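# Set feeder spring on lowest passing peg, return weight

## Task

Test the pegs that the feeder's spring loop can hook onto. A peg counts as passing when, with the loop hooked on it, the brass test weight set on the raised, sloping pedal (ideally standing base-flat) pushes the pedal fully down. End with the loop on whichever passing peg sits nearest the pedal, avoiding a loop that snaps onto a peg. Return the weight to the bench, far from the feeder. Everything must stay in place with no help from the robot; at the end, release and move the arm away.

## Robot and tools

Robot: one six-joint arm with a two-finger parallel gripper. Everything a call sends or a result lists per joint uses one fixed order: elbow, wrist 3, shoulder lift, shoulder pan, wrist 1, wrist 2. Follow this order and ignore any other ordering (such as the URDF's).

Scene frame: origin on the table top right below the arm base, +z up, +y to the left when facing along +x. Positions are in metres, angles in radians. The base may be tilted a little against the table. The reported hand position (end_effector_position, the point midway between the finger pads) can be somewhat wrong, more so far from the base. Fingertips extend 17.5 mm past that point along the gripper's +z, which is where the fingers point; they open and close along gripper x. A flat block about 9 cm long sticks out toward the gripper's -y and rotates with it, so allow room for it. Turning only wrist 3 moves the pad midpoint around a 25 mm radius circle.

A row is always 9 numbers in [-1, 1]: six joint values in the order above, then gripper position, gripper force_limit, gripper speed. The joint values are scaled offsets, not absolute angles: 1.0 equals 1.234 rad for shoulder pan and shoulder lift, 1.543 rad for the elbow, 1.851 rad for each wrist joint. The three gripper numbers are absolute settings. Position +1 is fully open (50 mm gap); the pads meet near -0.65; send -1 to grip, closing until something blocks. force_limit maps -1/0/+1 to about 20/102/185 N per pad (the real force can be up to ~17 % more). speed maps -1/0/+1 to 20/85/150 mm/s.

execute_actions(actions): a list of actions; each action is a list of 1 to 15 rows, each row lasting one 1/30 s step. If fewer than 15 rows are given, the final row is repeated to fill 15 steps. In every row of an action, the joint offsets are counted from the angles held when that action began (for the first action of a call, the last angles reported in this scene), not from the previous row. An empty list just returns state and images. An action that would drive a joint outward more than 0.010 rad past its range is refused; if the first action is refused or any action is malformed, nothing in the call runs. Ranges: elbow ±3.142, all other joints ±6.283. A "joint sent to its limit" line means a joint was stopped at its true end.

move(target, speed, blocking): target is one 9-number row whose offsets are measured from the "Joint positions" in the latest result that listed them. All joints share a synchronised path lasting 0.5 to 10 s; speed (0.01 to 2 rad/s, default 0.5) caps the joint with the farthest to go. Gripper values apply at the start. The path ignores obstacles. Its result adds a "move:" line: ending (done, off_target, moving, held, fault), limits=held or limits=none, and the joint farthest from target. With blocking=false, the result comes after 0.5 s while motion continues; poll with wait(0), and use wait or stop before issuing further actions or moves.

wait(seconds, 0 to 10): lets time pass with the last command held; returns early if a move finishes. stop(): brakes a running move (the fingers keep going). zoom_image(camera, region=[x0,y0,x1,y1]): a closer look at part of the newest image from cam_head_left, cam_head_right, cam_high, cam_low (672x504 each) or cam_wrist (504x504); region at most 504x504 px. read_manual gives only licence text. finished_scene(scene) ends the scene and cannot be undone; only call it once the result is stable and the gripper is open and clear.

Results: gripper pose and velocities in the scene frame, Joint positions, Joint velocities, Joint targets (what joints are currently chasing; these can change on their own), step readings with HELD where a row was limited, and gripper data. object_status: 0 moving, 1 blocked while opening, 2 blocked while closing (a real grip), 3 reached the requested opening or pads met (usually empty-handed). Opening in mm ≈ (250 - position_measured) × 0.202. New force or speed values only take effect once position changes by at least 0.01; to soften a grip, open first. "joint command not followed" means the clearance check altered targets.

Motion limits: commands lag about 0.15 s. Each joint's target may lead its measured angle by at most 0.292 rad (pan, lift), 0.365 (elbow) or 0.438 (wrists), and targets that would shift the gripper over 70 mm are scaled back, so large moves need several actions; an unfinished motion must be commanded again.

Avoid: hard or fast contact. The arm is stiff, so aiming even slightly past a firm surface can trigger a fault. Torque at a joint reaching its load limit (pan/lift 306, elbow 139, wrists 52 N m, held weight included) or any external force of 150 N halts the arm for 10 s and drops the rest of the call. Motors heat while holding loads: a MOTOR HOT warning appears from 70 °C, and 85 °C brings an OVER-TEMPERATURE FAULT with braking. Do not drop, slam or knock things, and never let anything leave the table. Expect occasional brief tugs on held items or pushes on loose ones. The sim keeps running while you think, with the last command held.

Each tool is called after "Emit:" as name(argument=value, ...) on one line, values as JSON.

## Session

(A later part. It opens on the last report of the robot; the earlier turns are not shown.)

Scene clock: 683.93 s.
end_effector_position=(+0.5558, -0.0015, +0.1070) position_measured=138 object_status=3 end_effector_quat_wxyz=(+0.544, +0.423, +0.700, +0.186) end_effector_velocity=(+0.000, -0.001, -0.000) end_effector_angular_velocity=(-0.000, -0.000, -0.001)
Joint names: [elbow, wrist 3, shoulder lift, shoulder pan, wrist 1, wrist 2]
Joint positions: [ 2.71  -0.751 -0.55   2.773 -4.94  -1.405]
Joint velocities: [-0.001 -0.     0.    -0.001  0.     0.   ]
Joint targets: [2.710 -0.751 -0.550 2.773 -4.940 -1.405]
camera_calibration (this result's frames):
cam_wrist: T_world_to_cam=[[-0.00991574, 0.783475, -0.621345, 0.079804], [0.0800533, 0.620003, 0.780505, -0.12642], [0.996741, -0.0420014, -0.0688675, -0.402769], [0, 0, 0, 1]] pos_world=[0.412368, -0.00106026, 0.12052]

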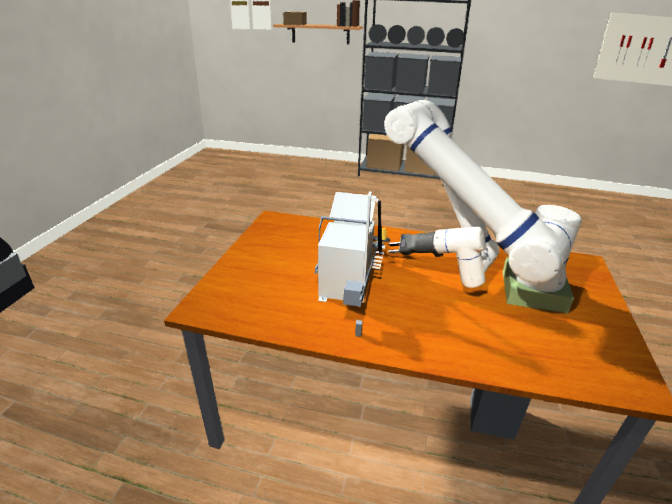

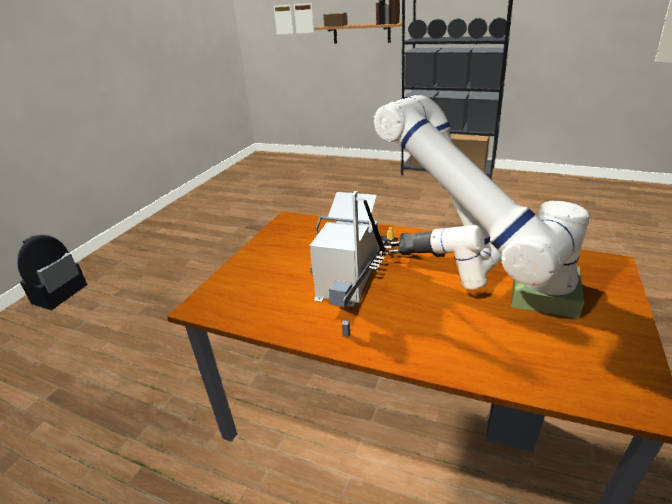

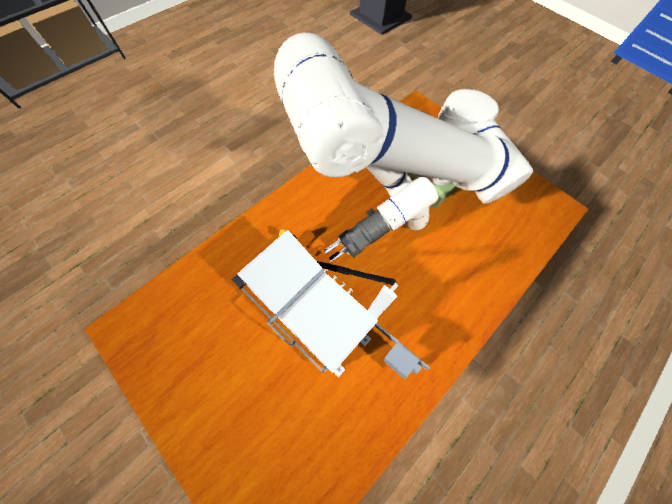

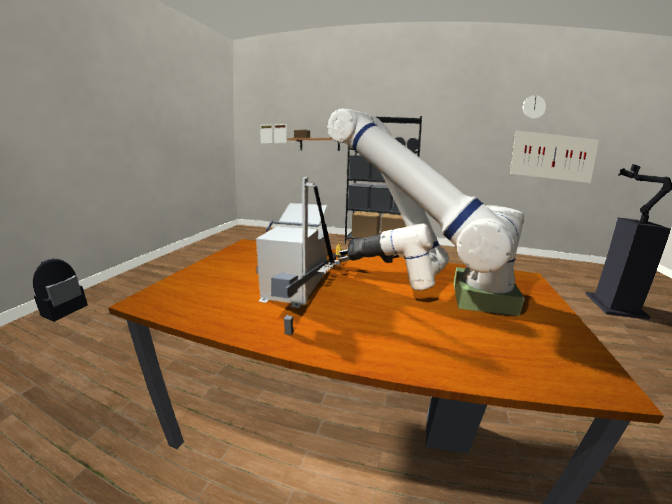

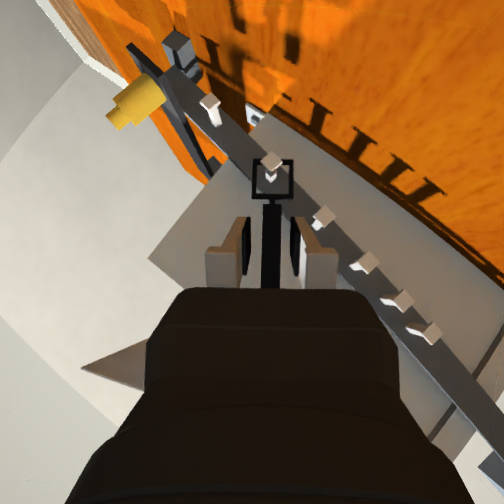

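Emit:
move(target=[-0.0311, 0.2804, -0.6045, -0.2994, 0.7477, 0.1097, 0.1, 0, 0], speed=0.7)

Emit:
execute_actions(actions=[[[0,0,0,0,0,0,0.9,0,0.5]]])

Scene clock: 710.43 s.
end_effector_position=(+0.5672, -0.1544, +0.1348) position_measured=138 object_status=3 end_effector_quat_wxyz=(+0.243, +0.781, +0.516, +0.254) end_effector_velocity=(+0.000, +0.001, -0.000) end_effector_angular_velocity=(+0.001, +0.001, +0.001)
Joint names: [elbow, wrist 3, shoulder lift, shoulder pan, wrist 1, wrist 2]
Joint positions: [ 2.662 -0.232 -1.296  2.404 -3.555 -1.202]
Joint velocities: [-0.     0.    -0.001  0.001  0.002  0.   ]
Joint targets: [2.662 -0.232 -1.296 2.404 -3.555 -1.202]
move: done; limits=none; farthest joint: the shoulder lift, 0.001 radians from its target (0.747 radians at the start)
camera_calibration (this result's frames):
cam_wrist: T_world_to_cam=[[0.365158, 0.924389, 0.110298, -0.0726126], [0.448986, -0.27866, 0.848976, -0.411527], [0.815519, -0.260488, -0.516792, -0.289278], [0, 0, 0, 1]] pos_world=[0.447197, -0.122907, 0.207889]

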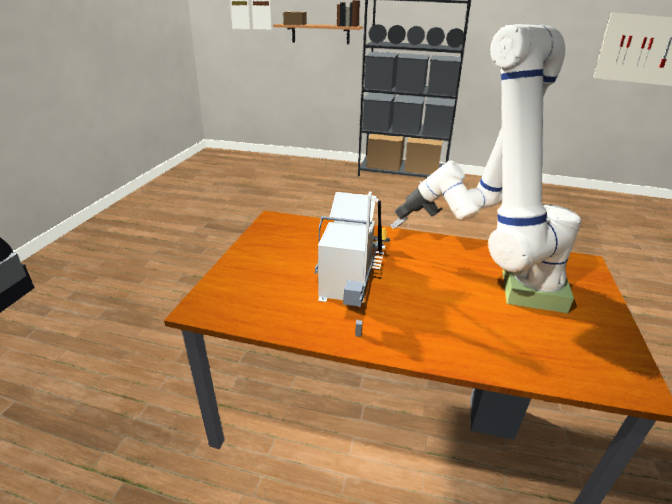

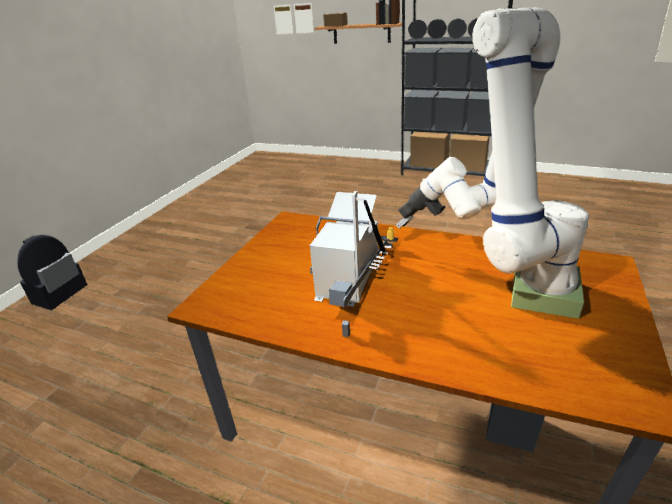

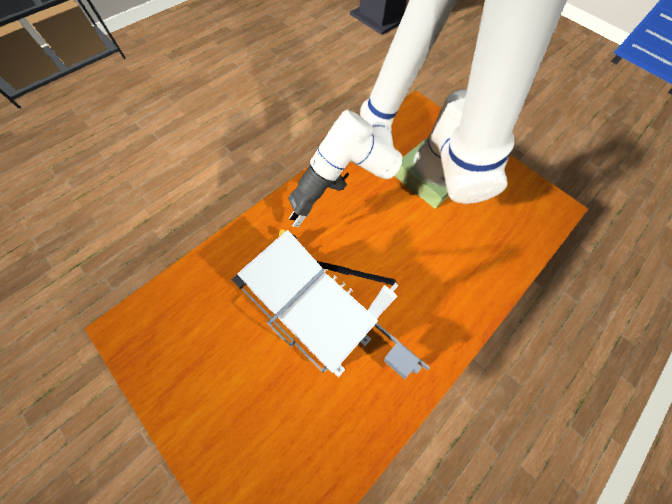

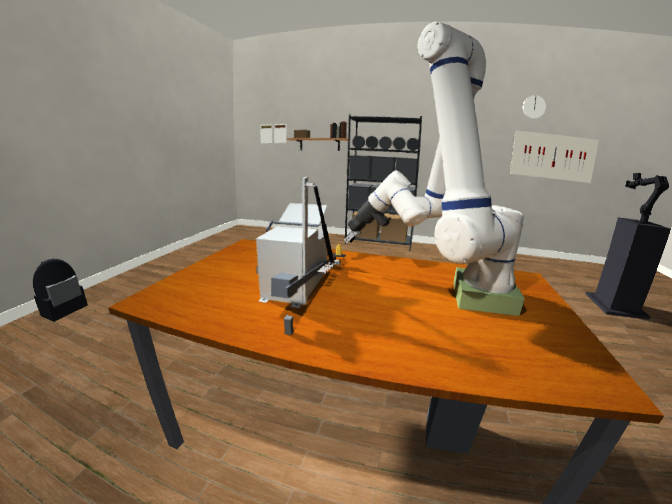

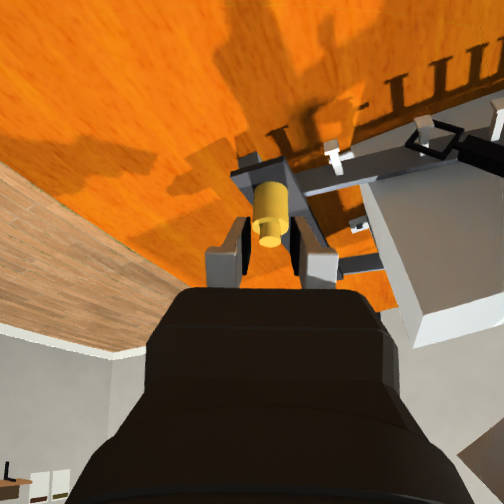

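Scene clock: 710.93 s.
end_effector_position=(+0.5672, -0.1544, +0.1348) position_measured=18 object_status=3 end_effector_quat_wxyz=(+0.243, +0.781, +0.516, +0.254) end_effector_velocity=(+0.000, -0.001, +0.001) end_effector_angular_velocity=(-0.002, -0.001, -0.001)
Joint names: [elbow, wrist 3, shoulder lift, shoulder pan, wrist 1, wrist 2]
Joint positions: [ 2.662 -0.232 -1.296  2.404 -3.555 -1.202]
Joint velocities: [-0.001 -0.001 -0.    -0.001 -0.001 -0.   ]
Joint targets: [2.662 -0.232 -1.296 2.404 -3.555 -1.202]
Step readings (joint positions):
0: [2.662 -0.232 -1.296 2.404 -3.555 -1.202]
1: [2.662 -0.232 -1.296 2.404 -3.555 -1.202]
2: [2.662 -0.232 -1.296 2.404 -3.555 -1.202]
4: [2.662 -0.232 -1.296 2.404 -3.555 -1.202]
8: [2.662 -0.232 -1.296 2.404 -3.555 -1.202]
15: Joint positions above
camera_calibration (this result's frames):
cam_wrist: T_world_to_cam=[[0.365176, 0.924379, 0.110317, -0.0726238], [0.448986, -0.278689, 0.848966, -0.411533], [0.815511, -0.260491, -0.516804, -0.289269], [0, 0, 0, 1]] pos_world=[0.447195, -0.12291, 0.207894]

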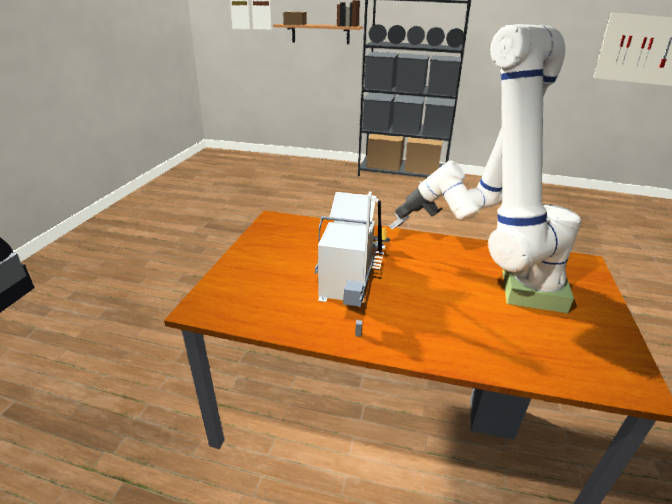

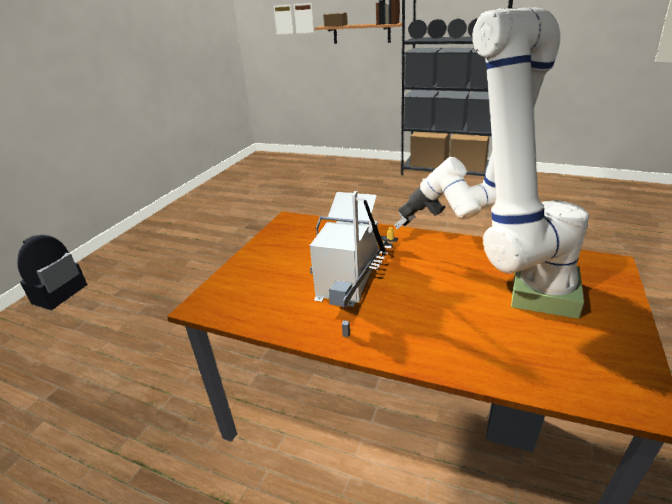

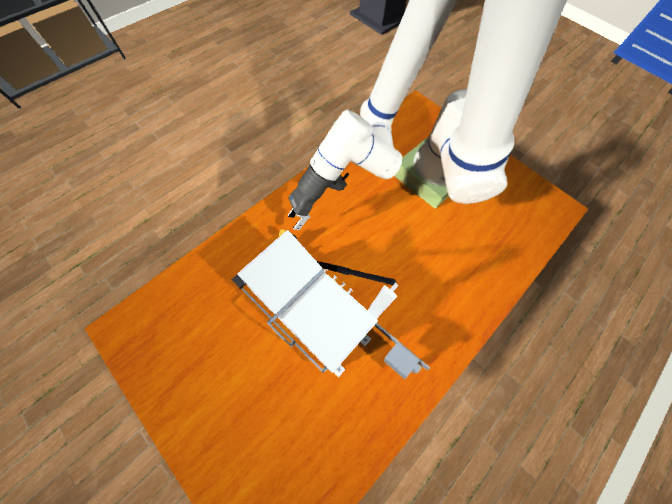

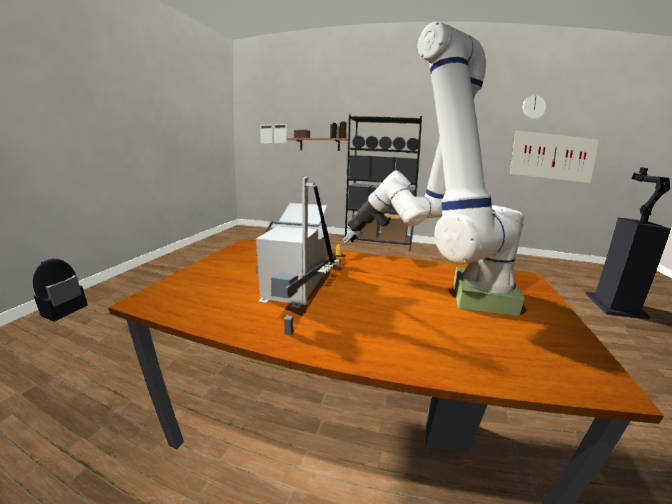

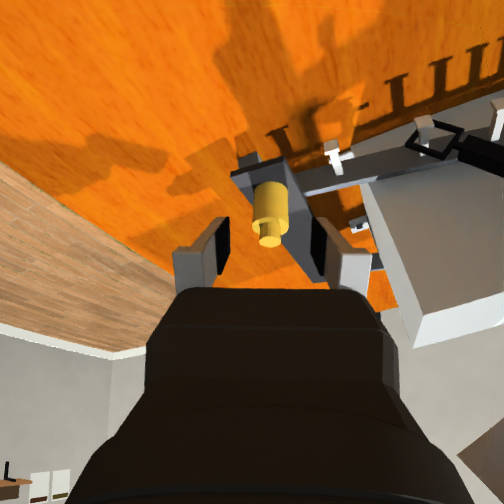

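Emit:
move(target=[-0.0491, 0.0235, 0.138, 0.0407, -0.0596, -0.0158, 0.9, 0, 0.5], speed=0.25)

Scene clock: 718.90 s.
end_effector_position=(+0.6070, -0.1632, +0.0917) position_measured=18 object_status=3 end_effector_quat_wxyz=(+0.244, +0.781, +0.516, +0.254) end_effector_velocity=(+0.000, -0.001, -0.001) end_effector_angular_velocity=(+0.000, +0.001, -0.000)
Joint names: [elbow, wrist 3, shoulder lift, shoulder pan, wrist 1, wrist 2]
Joint positions: [ 2.587 -0.189 -1.125  2.454 -3.665 -1.231]
Joint velocities: [-0.002 -0.001  0.002 -0.     0.    -0.   ]
Joint targets: [2.586 -0.189 -1.125 2.454 -3.666 -1.231]
move: done; limits=none; farthest joint: the shoulder pan, 0.001 radians from its target (0.051 radians at the start)
camera_calibration (this result's frames):
cam_wrist: T_world_to_cam=[[0.365079, 0.924424, 0.11026, -0.074231], [0.448446, -0.278408, 0.849344, -0.394807], [0.815851, -0.260632, -0.516195, -0.346516], [0, 0, 0, 1]] pos_world=[0.486856, -0.13161, 0.164642]

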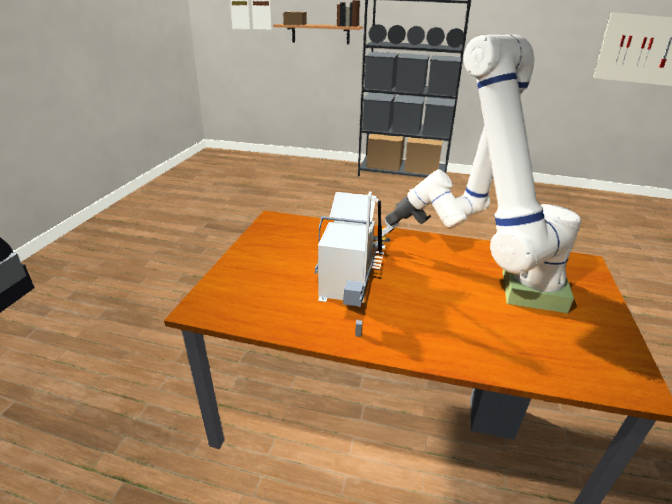

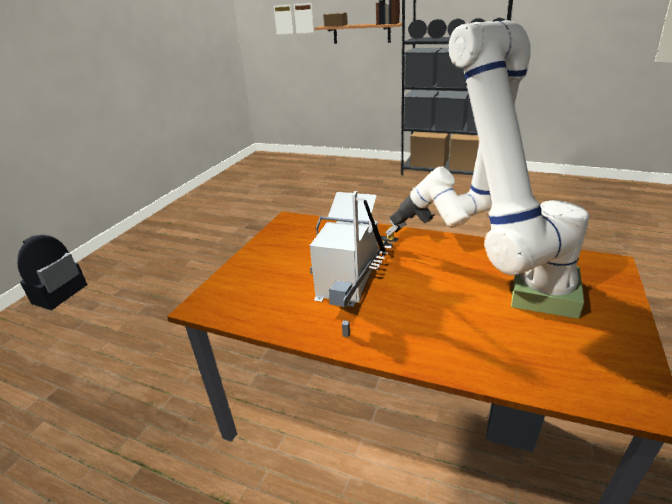

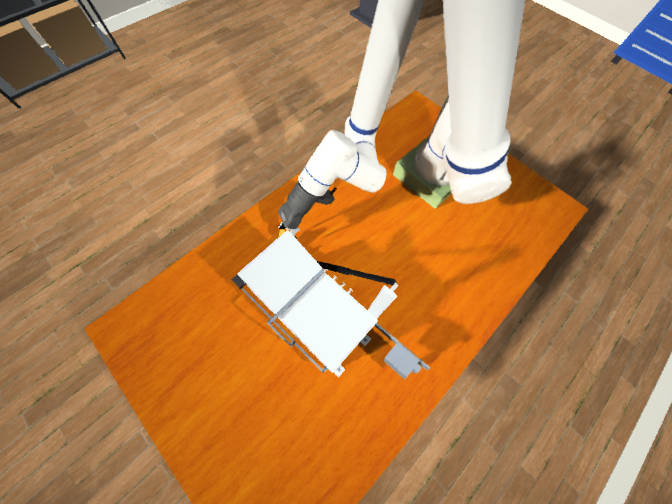

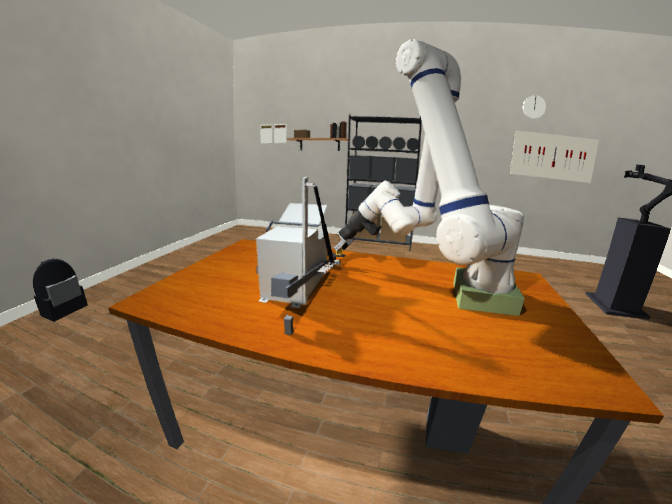

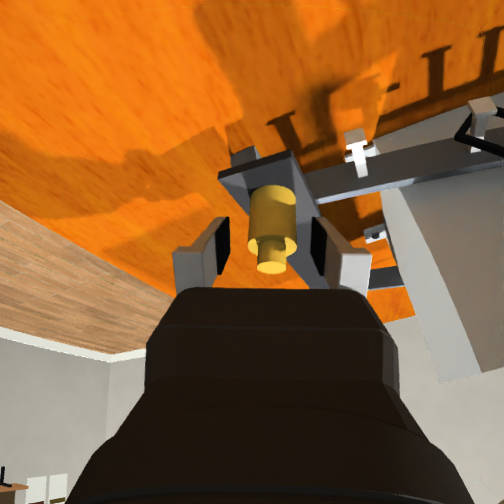

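Emit:
move(target=[-0.0169, 0.0081, 0.0454, 0.0138, -0.02, -0.0054, 0.9, 0, 0.5], speed=0.1)

Scene clock: 726.57 s.
end_effector_position=(+0.6200, -0.1646, +0.0755) position_measured=18 object_status=3 end_effector_quat_wxyz=(+0.245, +0.781, +0.516, +0.254) end_effector_velocity=(+0.000, -0.000, -0.001) end_effector_angular_velocity=(-0.000, +0.000, +0.000)
Joint names: [elbow, wrist 3, shoulder lift, shoulder pan, wrist 1, wrist 2]
Joint positions: [ 2.561 -0.174 -1.07   2.471 -3.702 -1.241]
Joint velocities: [-0.001 -0.     0.003  0.    -0.001 -0.   ]
Joint targets: [2.560 -0.174 -1.069 2.471 -3.703 -1.241]
move: done; limits=none; farthest joint: the shoulder lift, 0.001 radians from its target (0.056 radians at the start)
camera_calibration (this result's frames):
cam_wrist: T_world_to_cam=[[0.36514, 0.924437, 0.109955, -0.0759155], [0.446755, -0.277622, 0.850492, -0.386259], [0.816751, -0.261425, -0.514368, -0.366648], [0, 0, 0, 1]] pos_world=[0.499744, -0.132906, 0.148266]

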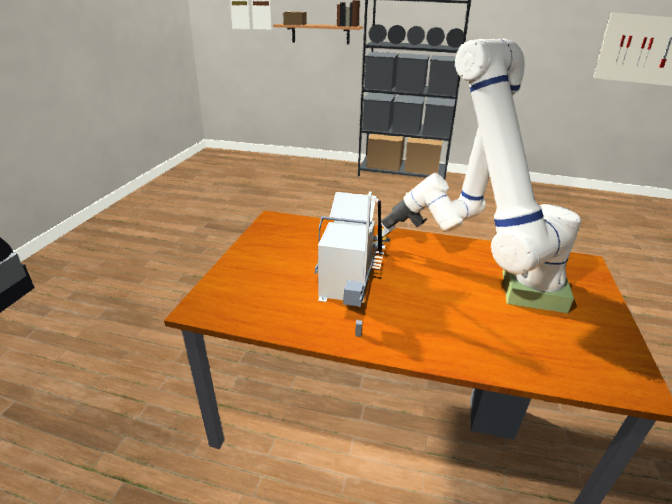

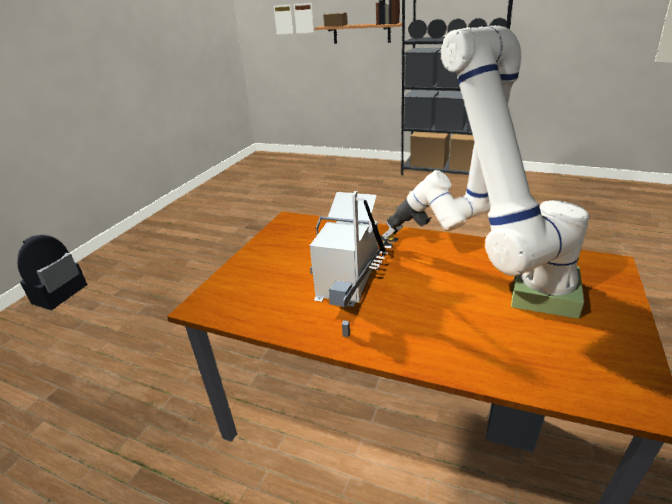

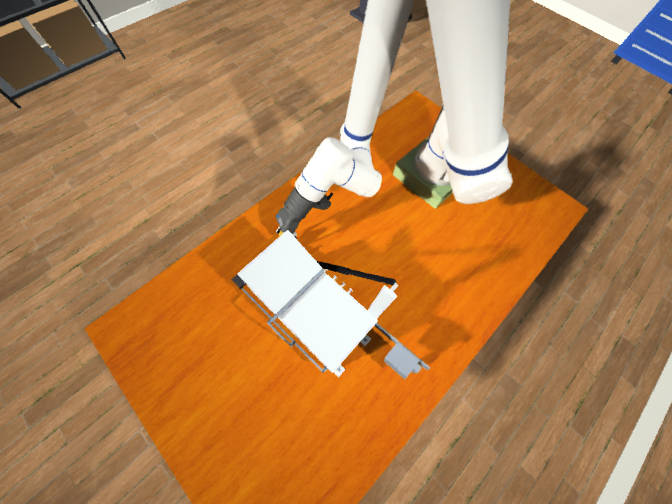

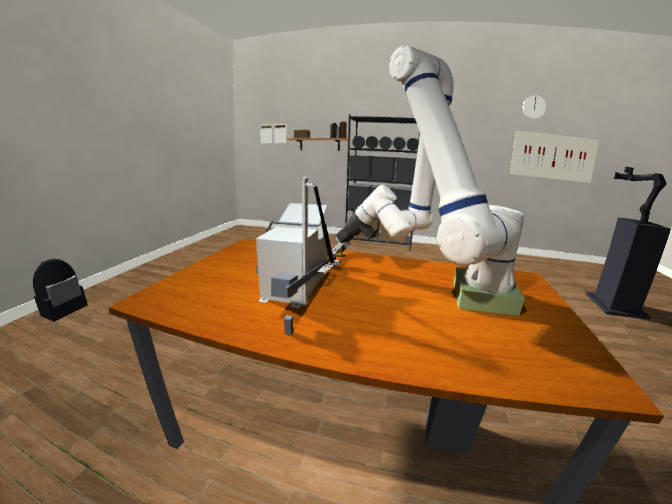

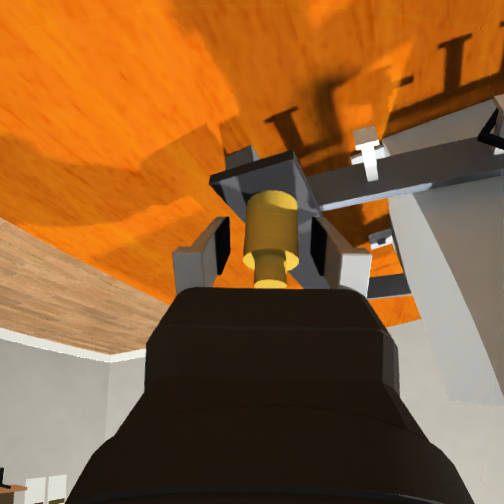

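Good. Grip.

Emit:
execute_actions(actions=[[[0,0,0,0,0,0,-1,0,-0.3]],[[0,0,0,0,0,0,-1,0,-0.3]]])

Emit:
move(target=[0.0058, -0.0357, -0.2099, 0.1451, 0.0222, -0.1772, -1, 0, -0.3], speed=0.13)

Scene clock: 736.97 s.
end_effector_position=(+0.6200, -0.1646, +0.0755) position_measured=119 object_status=2 end_effector_quat_wxyz=(+0.245, +0.781, +0.516, +0.254) end_effector_velocity=(-0.001, -0.001, -0.000) end_effector_angular_velocity=(+0.000, +0.001, -0.001)
Joint names: [elbow, wrist 3, shoulder lift, shoulder pan, wrist 1, wrist 2]
Joint positions: [ 2.56  -0.174 -1.069  2.471 -3.702 -1.241]
Joint velocities: [ 0.    -0.001 -0.    -0.001  0.001 -0.   ]
Joint targets: [2.560 -0.174 -1.069 2.471 -3.702 -1.241]
Step readings (joint positions; steps 1 to 15: 1st action; 16 to 30: 2nd action):
0: [2.560 -0.174 -1.069 2.471 -3.703 -1.241]
1: [2.560 -0.174 -1.069 2.471 -3.703 -1.241]
2: [2.560 -0.174 -1.069 2.471 -3.703 -1.241]
4: [2.560 -0.174 -1.069 2.471 -3.703 -1.241]
8: [2.560 -0.174 -1.069 2.471 -3.703 -1.241]
15: [2.560 -0.174 -1.069 2.471 -3.702 -1.241]
16: [2.560 -0.174 -1.069 2.471 -3.702 -1.241]
17: [2.560 -0.174 -1.069 2.471 -3.702 -1.241]
19: [2.560 -0.174 -1.069 2.471 -3.702 -1.241]
23: [2.560 -0.174 -1.069 2.471 -3.702 -1.241]
30: Joint positions above
camera_calibration (this result's frames):
cam_wrist: T_world_to_cam=[[0.365143, 0.924433, 0.10997, -0.0759279], [0.446784, -0.277647, 0.850468, -0.386253], [0.816734, -0.26141, -0.514403, -0.366682], [0, 0, 0, 1]] pos_world=[0.499778, -0.132906, 0.148223]

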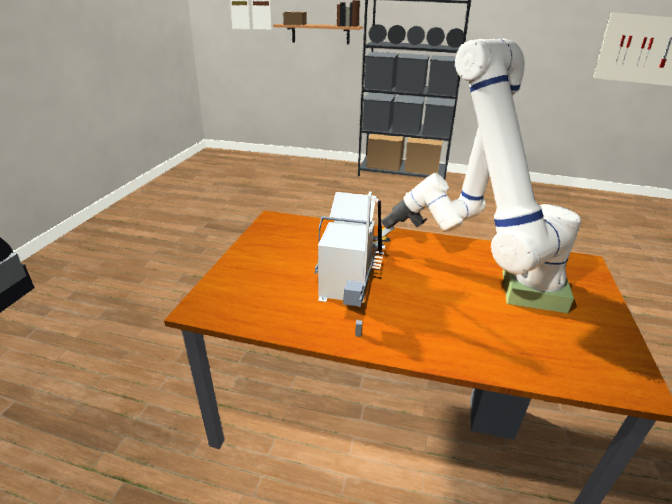

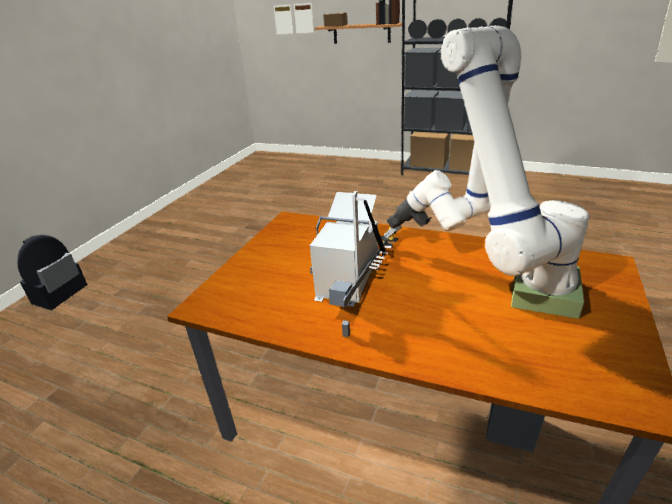

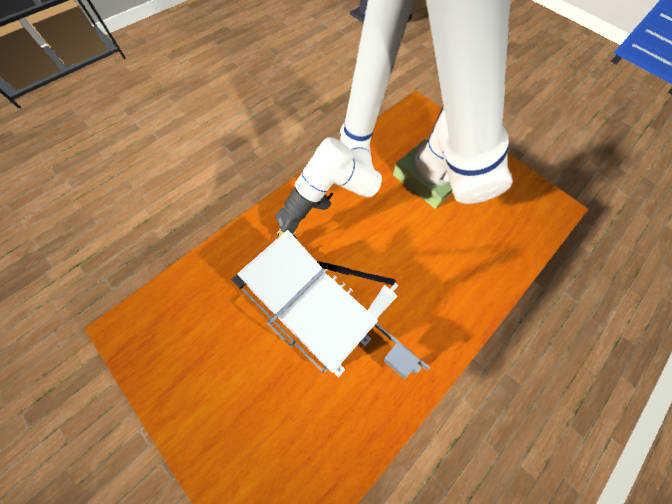

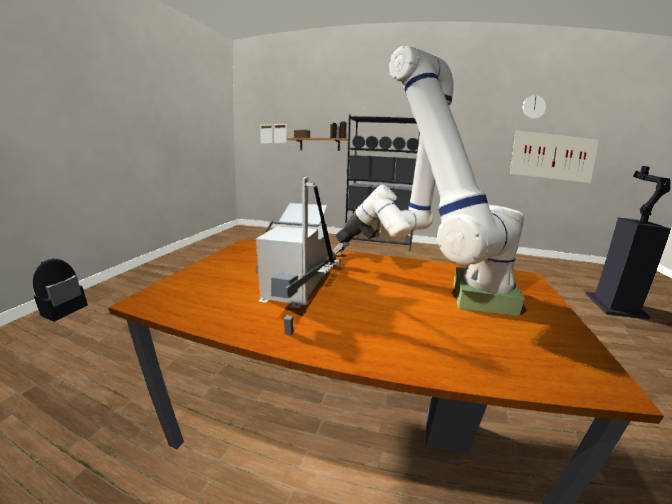

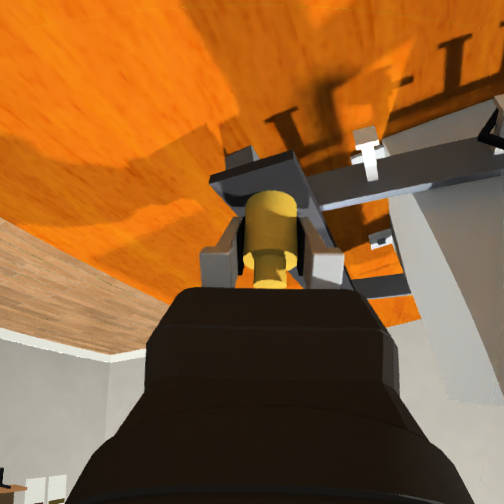

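Scene clock: 739.90 s.
end_effector_position=(+0.6188, -0.1497, +0.2065) position_measured=119 object_status=2 end_effector_quat_wxyz=(+0.385, +0.723, +0.550, +0.165) end_effector_velocity=(+0.000, +0.000, +0.002) end_effector_angular_velocity=(-0.003, -0.001, +0.000)
Joint names: [elbow, wrist 3, shoulder lift, shoulder pan, wrist 1, wrist 2]
Joint positions: [ 2.569 -0.24  -1.328  2.65  -3.661 -1.569]
Joint velocities: [-0.001 -0.    -0.002  0.002  0.001 -0.002]
Joint targets: [2.569 -0.240 -1.329 2.650 -3.661 -1.570]
move: done; limits=none; farthest joint: the shoulder pan, 0.000 radians from its target (0.179 radians at the start)
camera_calibration (this result's frames):
cam_wrist: T_world_to_cam=[[0.366807, 0.905122, -0.214955, -0.0404661], [0.430876, 0.0394905, 0.901547, -0.446245], [0.824499, -0.423313, -0.37551, -0.352195], [0, 0, 0, 1]] pos_world=[0.497504, -0.0948397, 0.261359]

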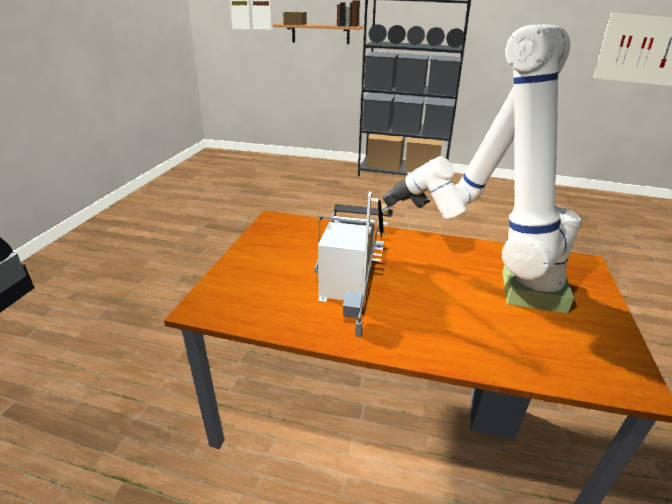

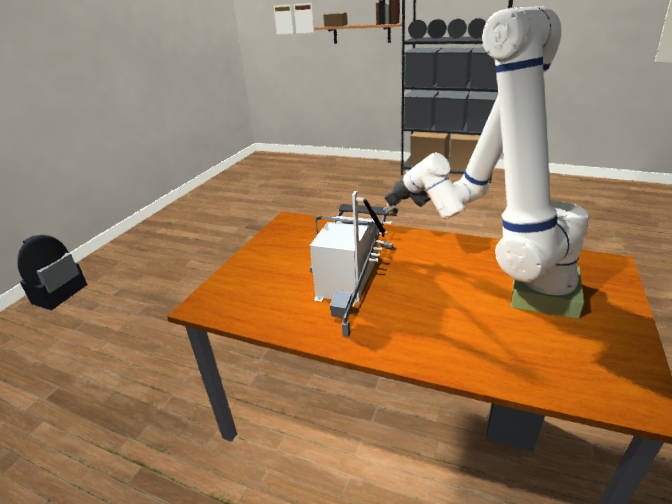

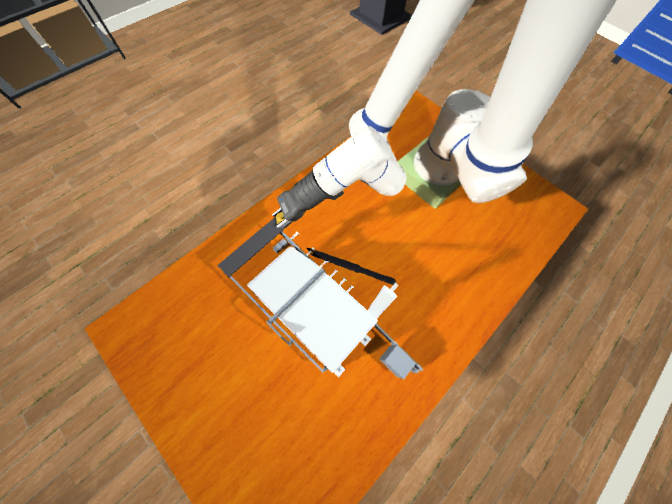

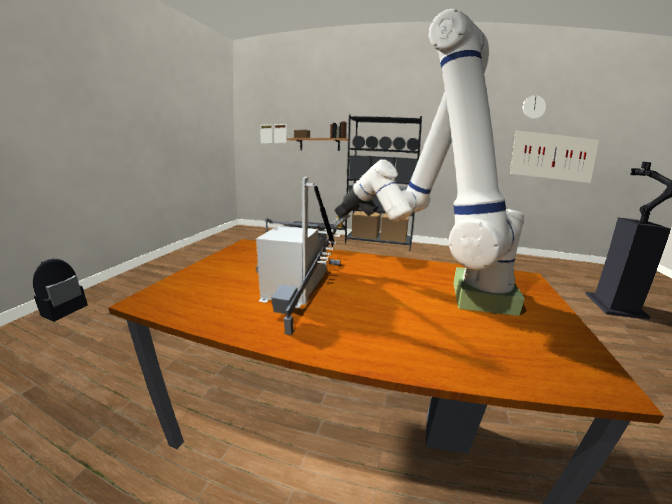

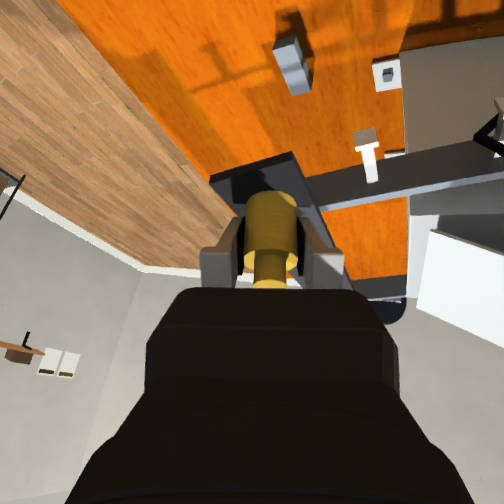

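Emit:
execute_actions(actions=[[[0,0,0,0,0,0,0.9,0,0.5]]])

Emit:
wait(seconds=3)

Scene clock: 747.23 s.
end_effector_position=(+0.6189, -0.1496, +0.2066) position_measured=18 object_status=3 end_effector_quat_wxyz=(+0.385, +0.723, +0.550, +0.165) end_effector_velocity=(-0.001, -0.001, -0.001) end_effector_angular_velocity=(+0.001, +0.001, -0.001)
Joint names: [elbow, wrist 3, shoulder lift, shoulder pan, wrist 1, wrist 2]
Joint positions: [ 2.569 -0.24  -1.328  2.65  -3.661 -1.569]
Joint velocities: [ 0.001 -0.     0.001 -0.001 -0.001  0.   ]
Joint targets: [2.569 -0.240 -1.328 2.650 -3.661 -1.569]
Step readings (joint positions):
0: [2.569 -0.240 -1.329 2.650 -3.661 -1.570]
1: [2.569 -0.240 -1.329 2.650 -3.661 -1.570]
2: [2.569 -0.240 -1.329 2.650 -3.661 -1.570]
4: [2.569 -0.240 -1.329 2.650 -3.661 -1.570]
8: [2.569 -0.240 -1.329 2.650 -3.661 -1.570]
15: Joint positions above
camera_calibration (this result's frames):
cam_wrist: T_world_to_cam=[[0.366694, 0.905156, -0.215007, -0.0404358], [0.430803, 0.0396306, 0.901575, -0.446263], [0.824587, -0.423228, -0.375412, -0.352214], [0, 0, 0, 1]] pos_world=[0.49751, -0.0947805, 0.26142]

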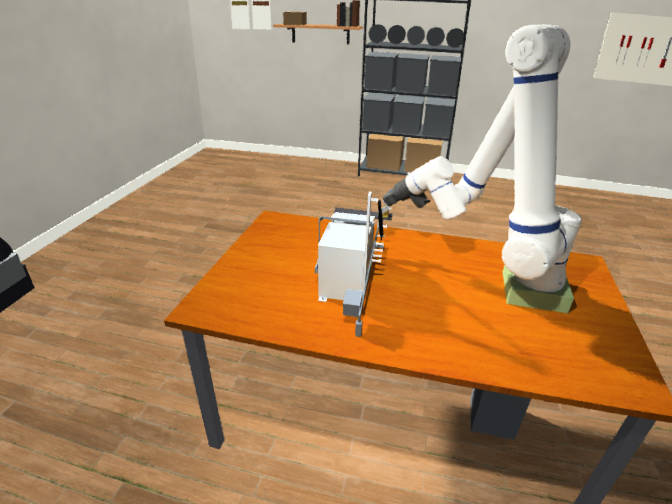

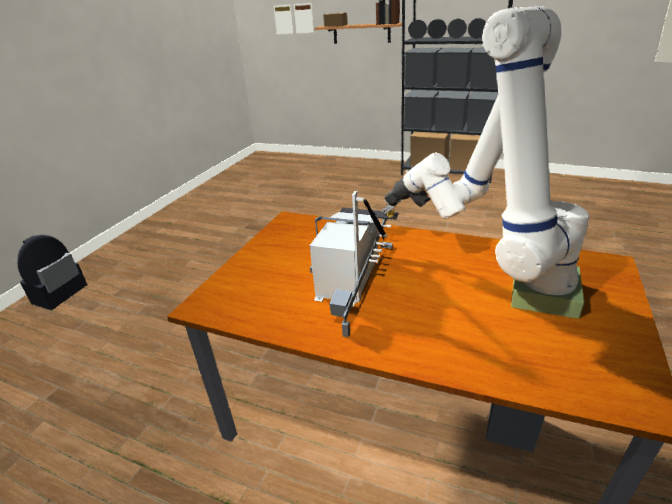

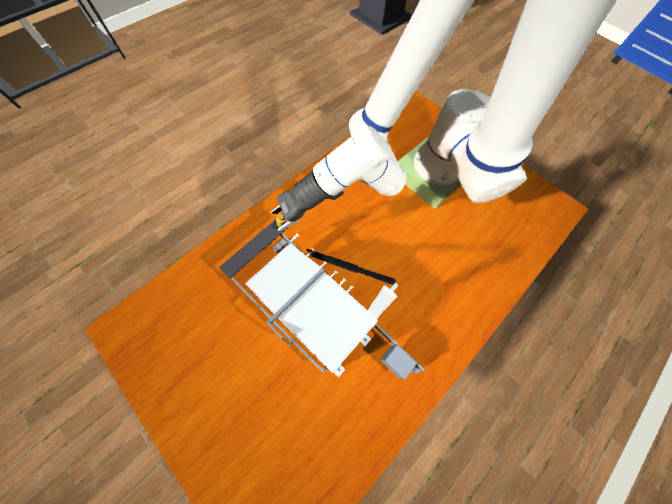

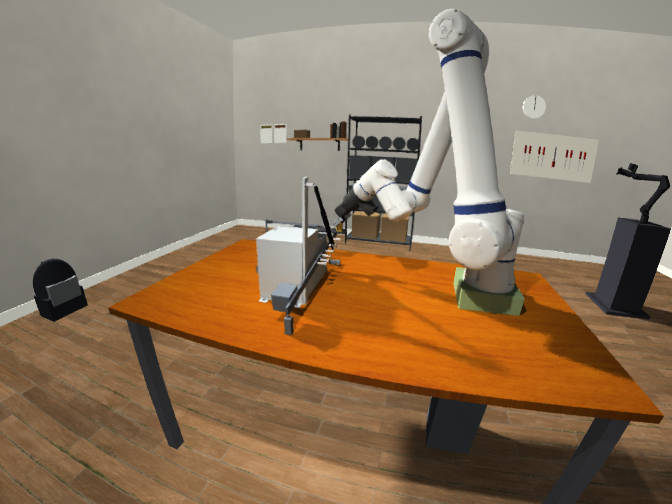

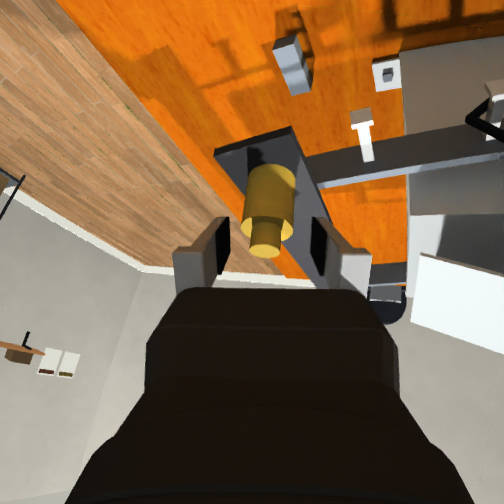

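Scene clock: 750.23 s.
end_effector_position=(+0.6188, -0.1497, +0.2065) position_measured=18 object_status=3 end_effector_quat_wxyz=(+0.385, +0.723, +0.550, +0.165) end_effector_velocity=(-0.001, +0.000, -0.001) end_effector_angular_velocity=(+0.001, +0.002, +0.000)
Joint names: [elbow, wrist 3, shoulder lift, shoulder pan, wrist 1, wrist 2]
Joint positions: [ 2.569 -0.24  -1.328  2.65  -3.661 -1.569]
Joint velocities: [ 0.001 -0.     0.    -0.     0.     0.   ]
Joint targets: [2.569 -0.240 -1.328 2.650 -3.661 -1.569]
wait: 3.00 s; at rest by 0.17 s
camera_calibration (this result's frames):
cam_wrist: T_world_to_cam=[[0.366807, 0.905123, -0.214954, -0.0404666], [0.43088, 0.0394878, 0.901545, -0.446243], [0.824497, -0.423312, -0.375515, -0.352191], [0, 0, 0, 1]] pos_world=[0.497501, -0.0948381, 0.261357]

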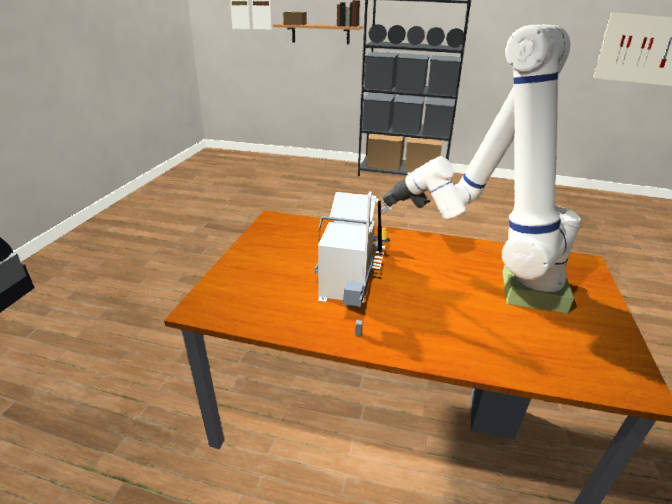

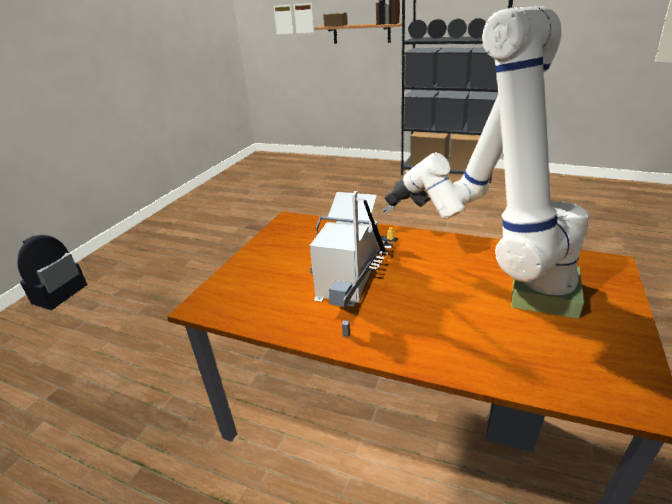

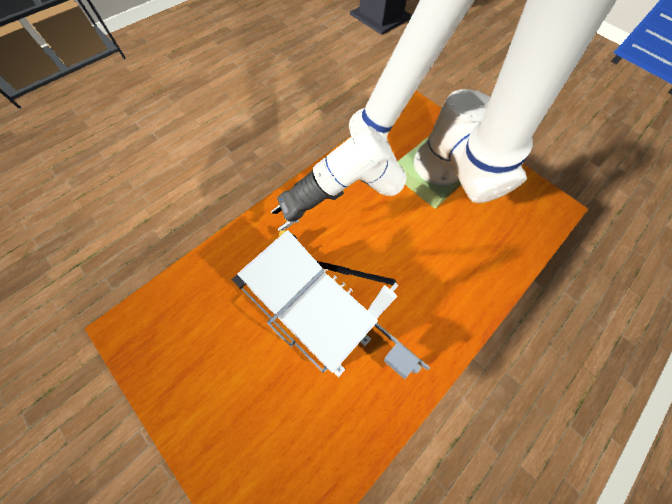

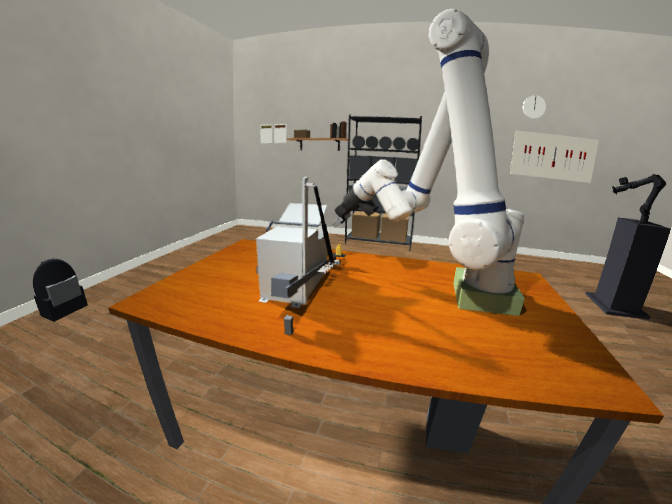

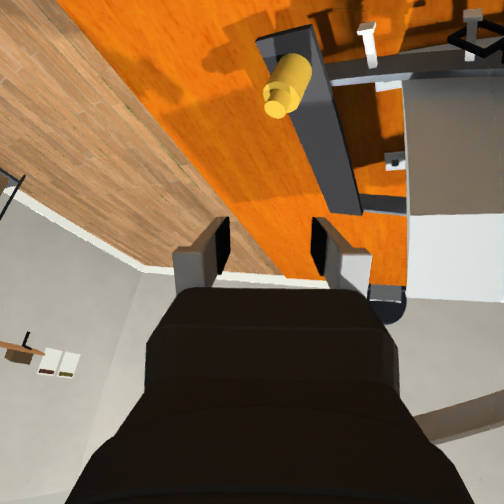

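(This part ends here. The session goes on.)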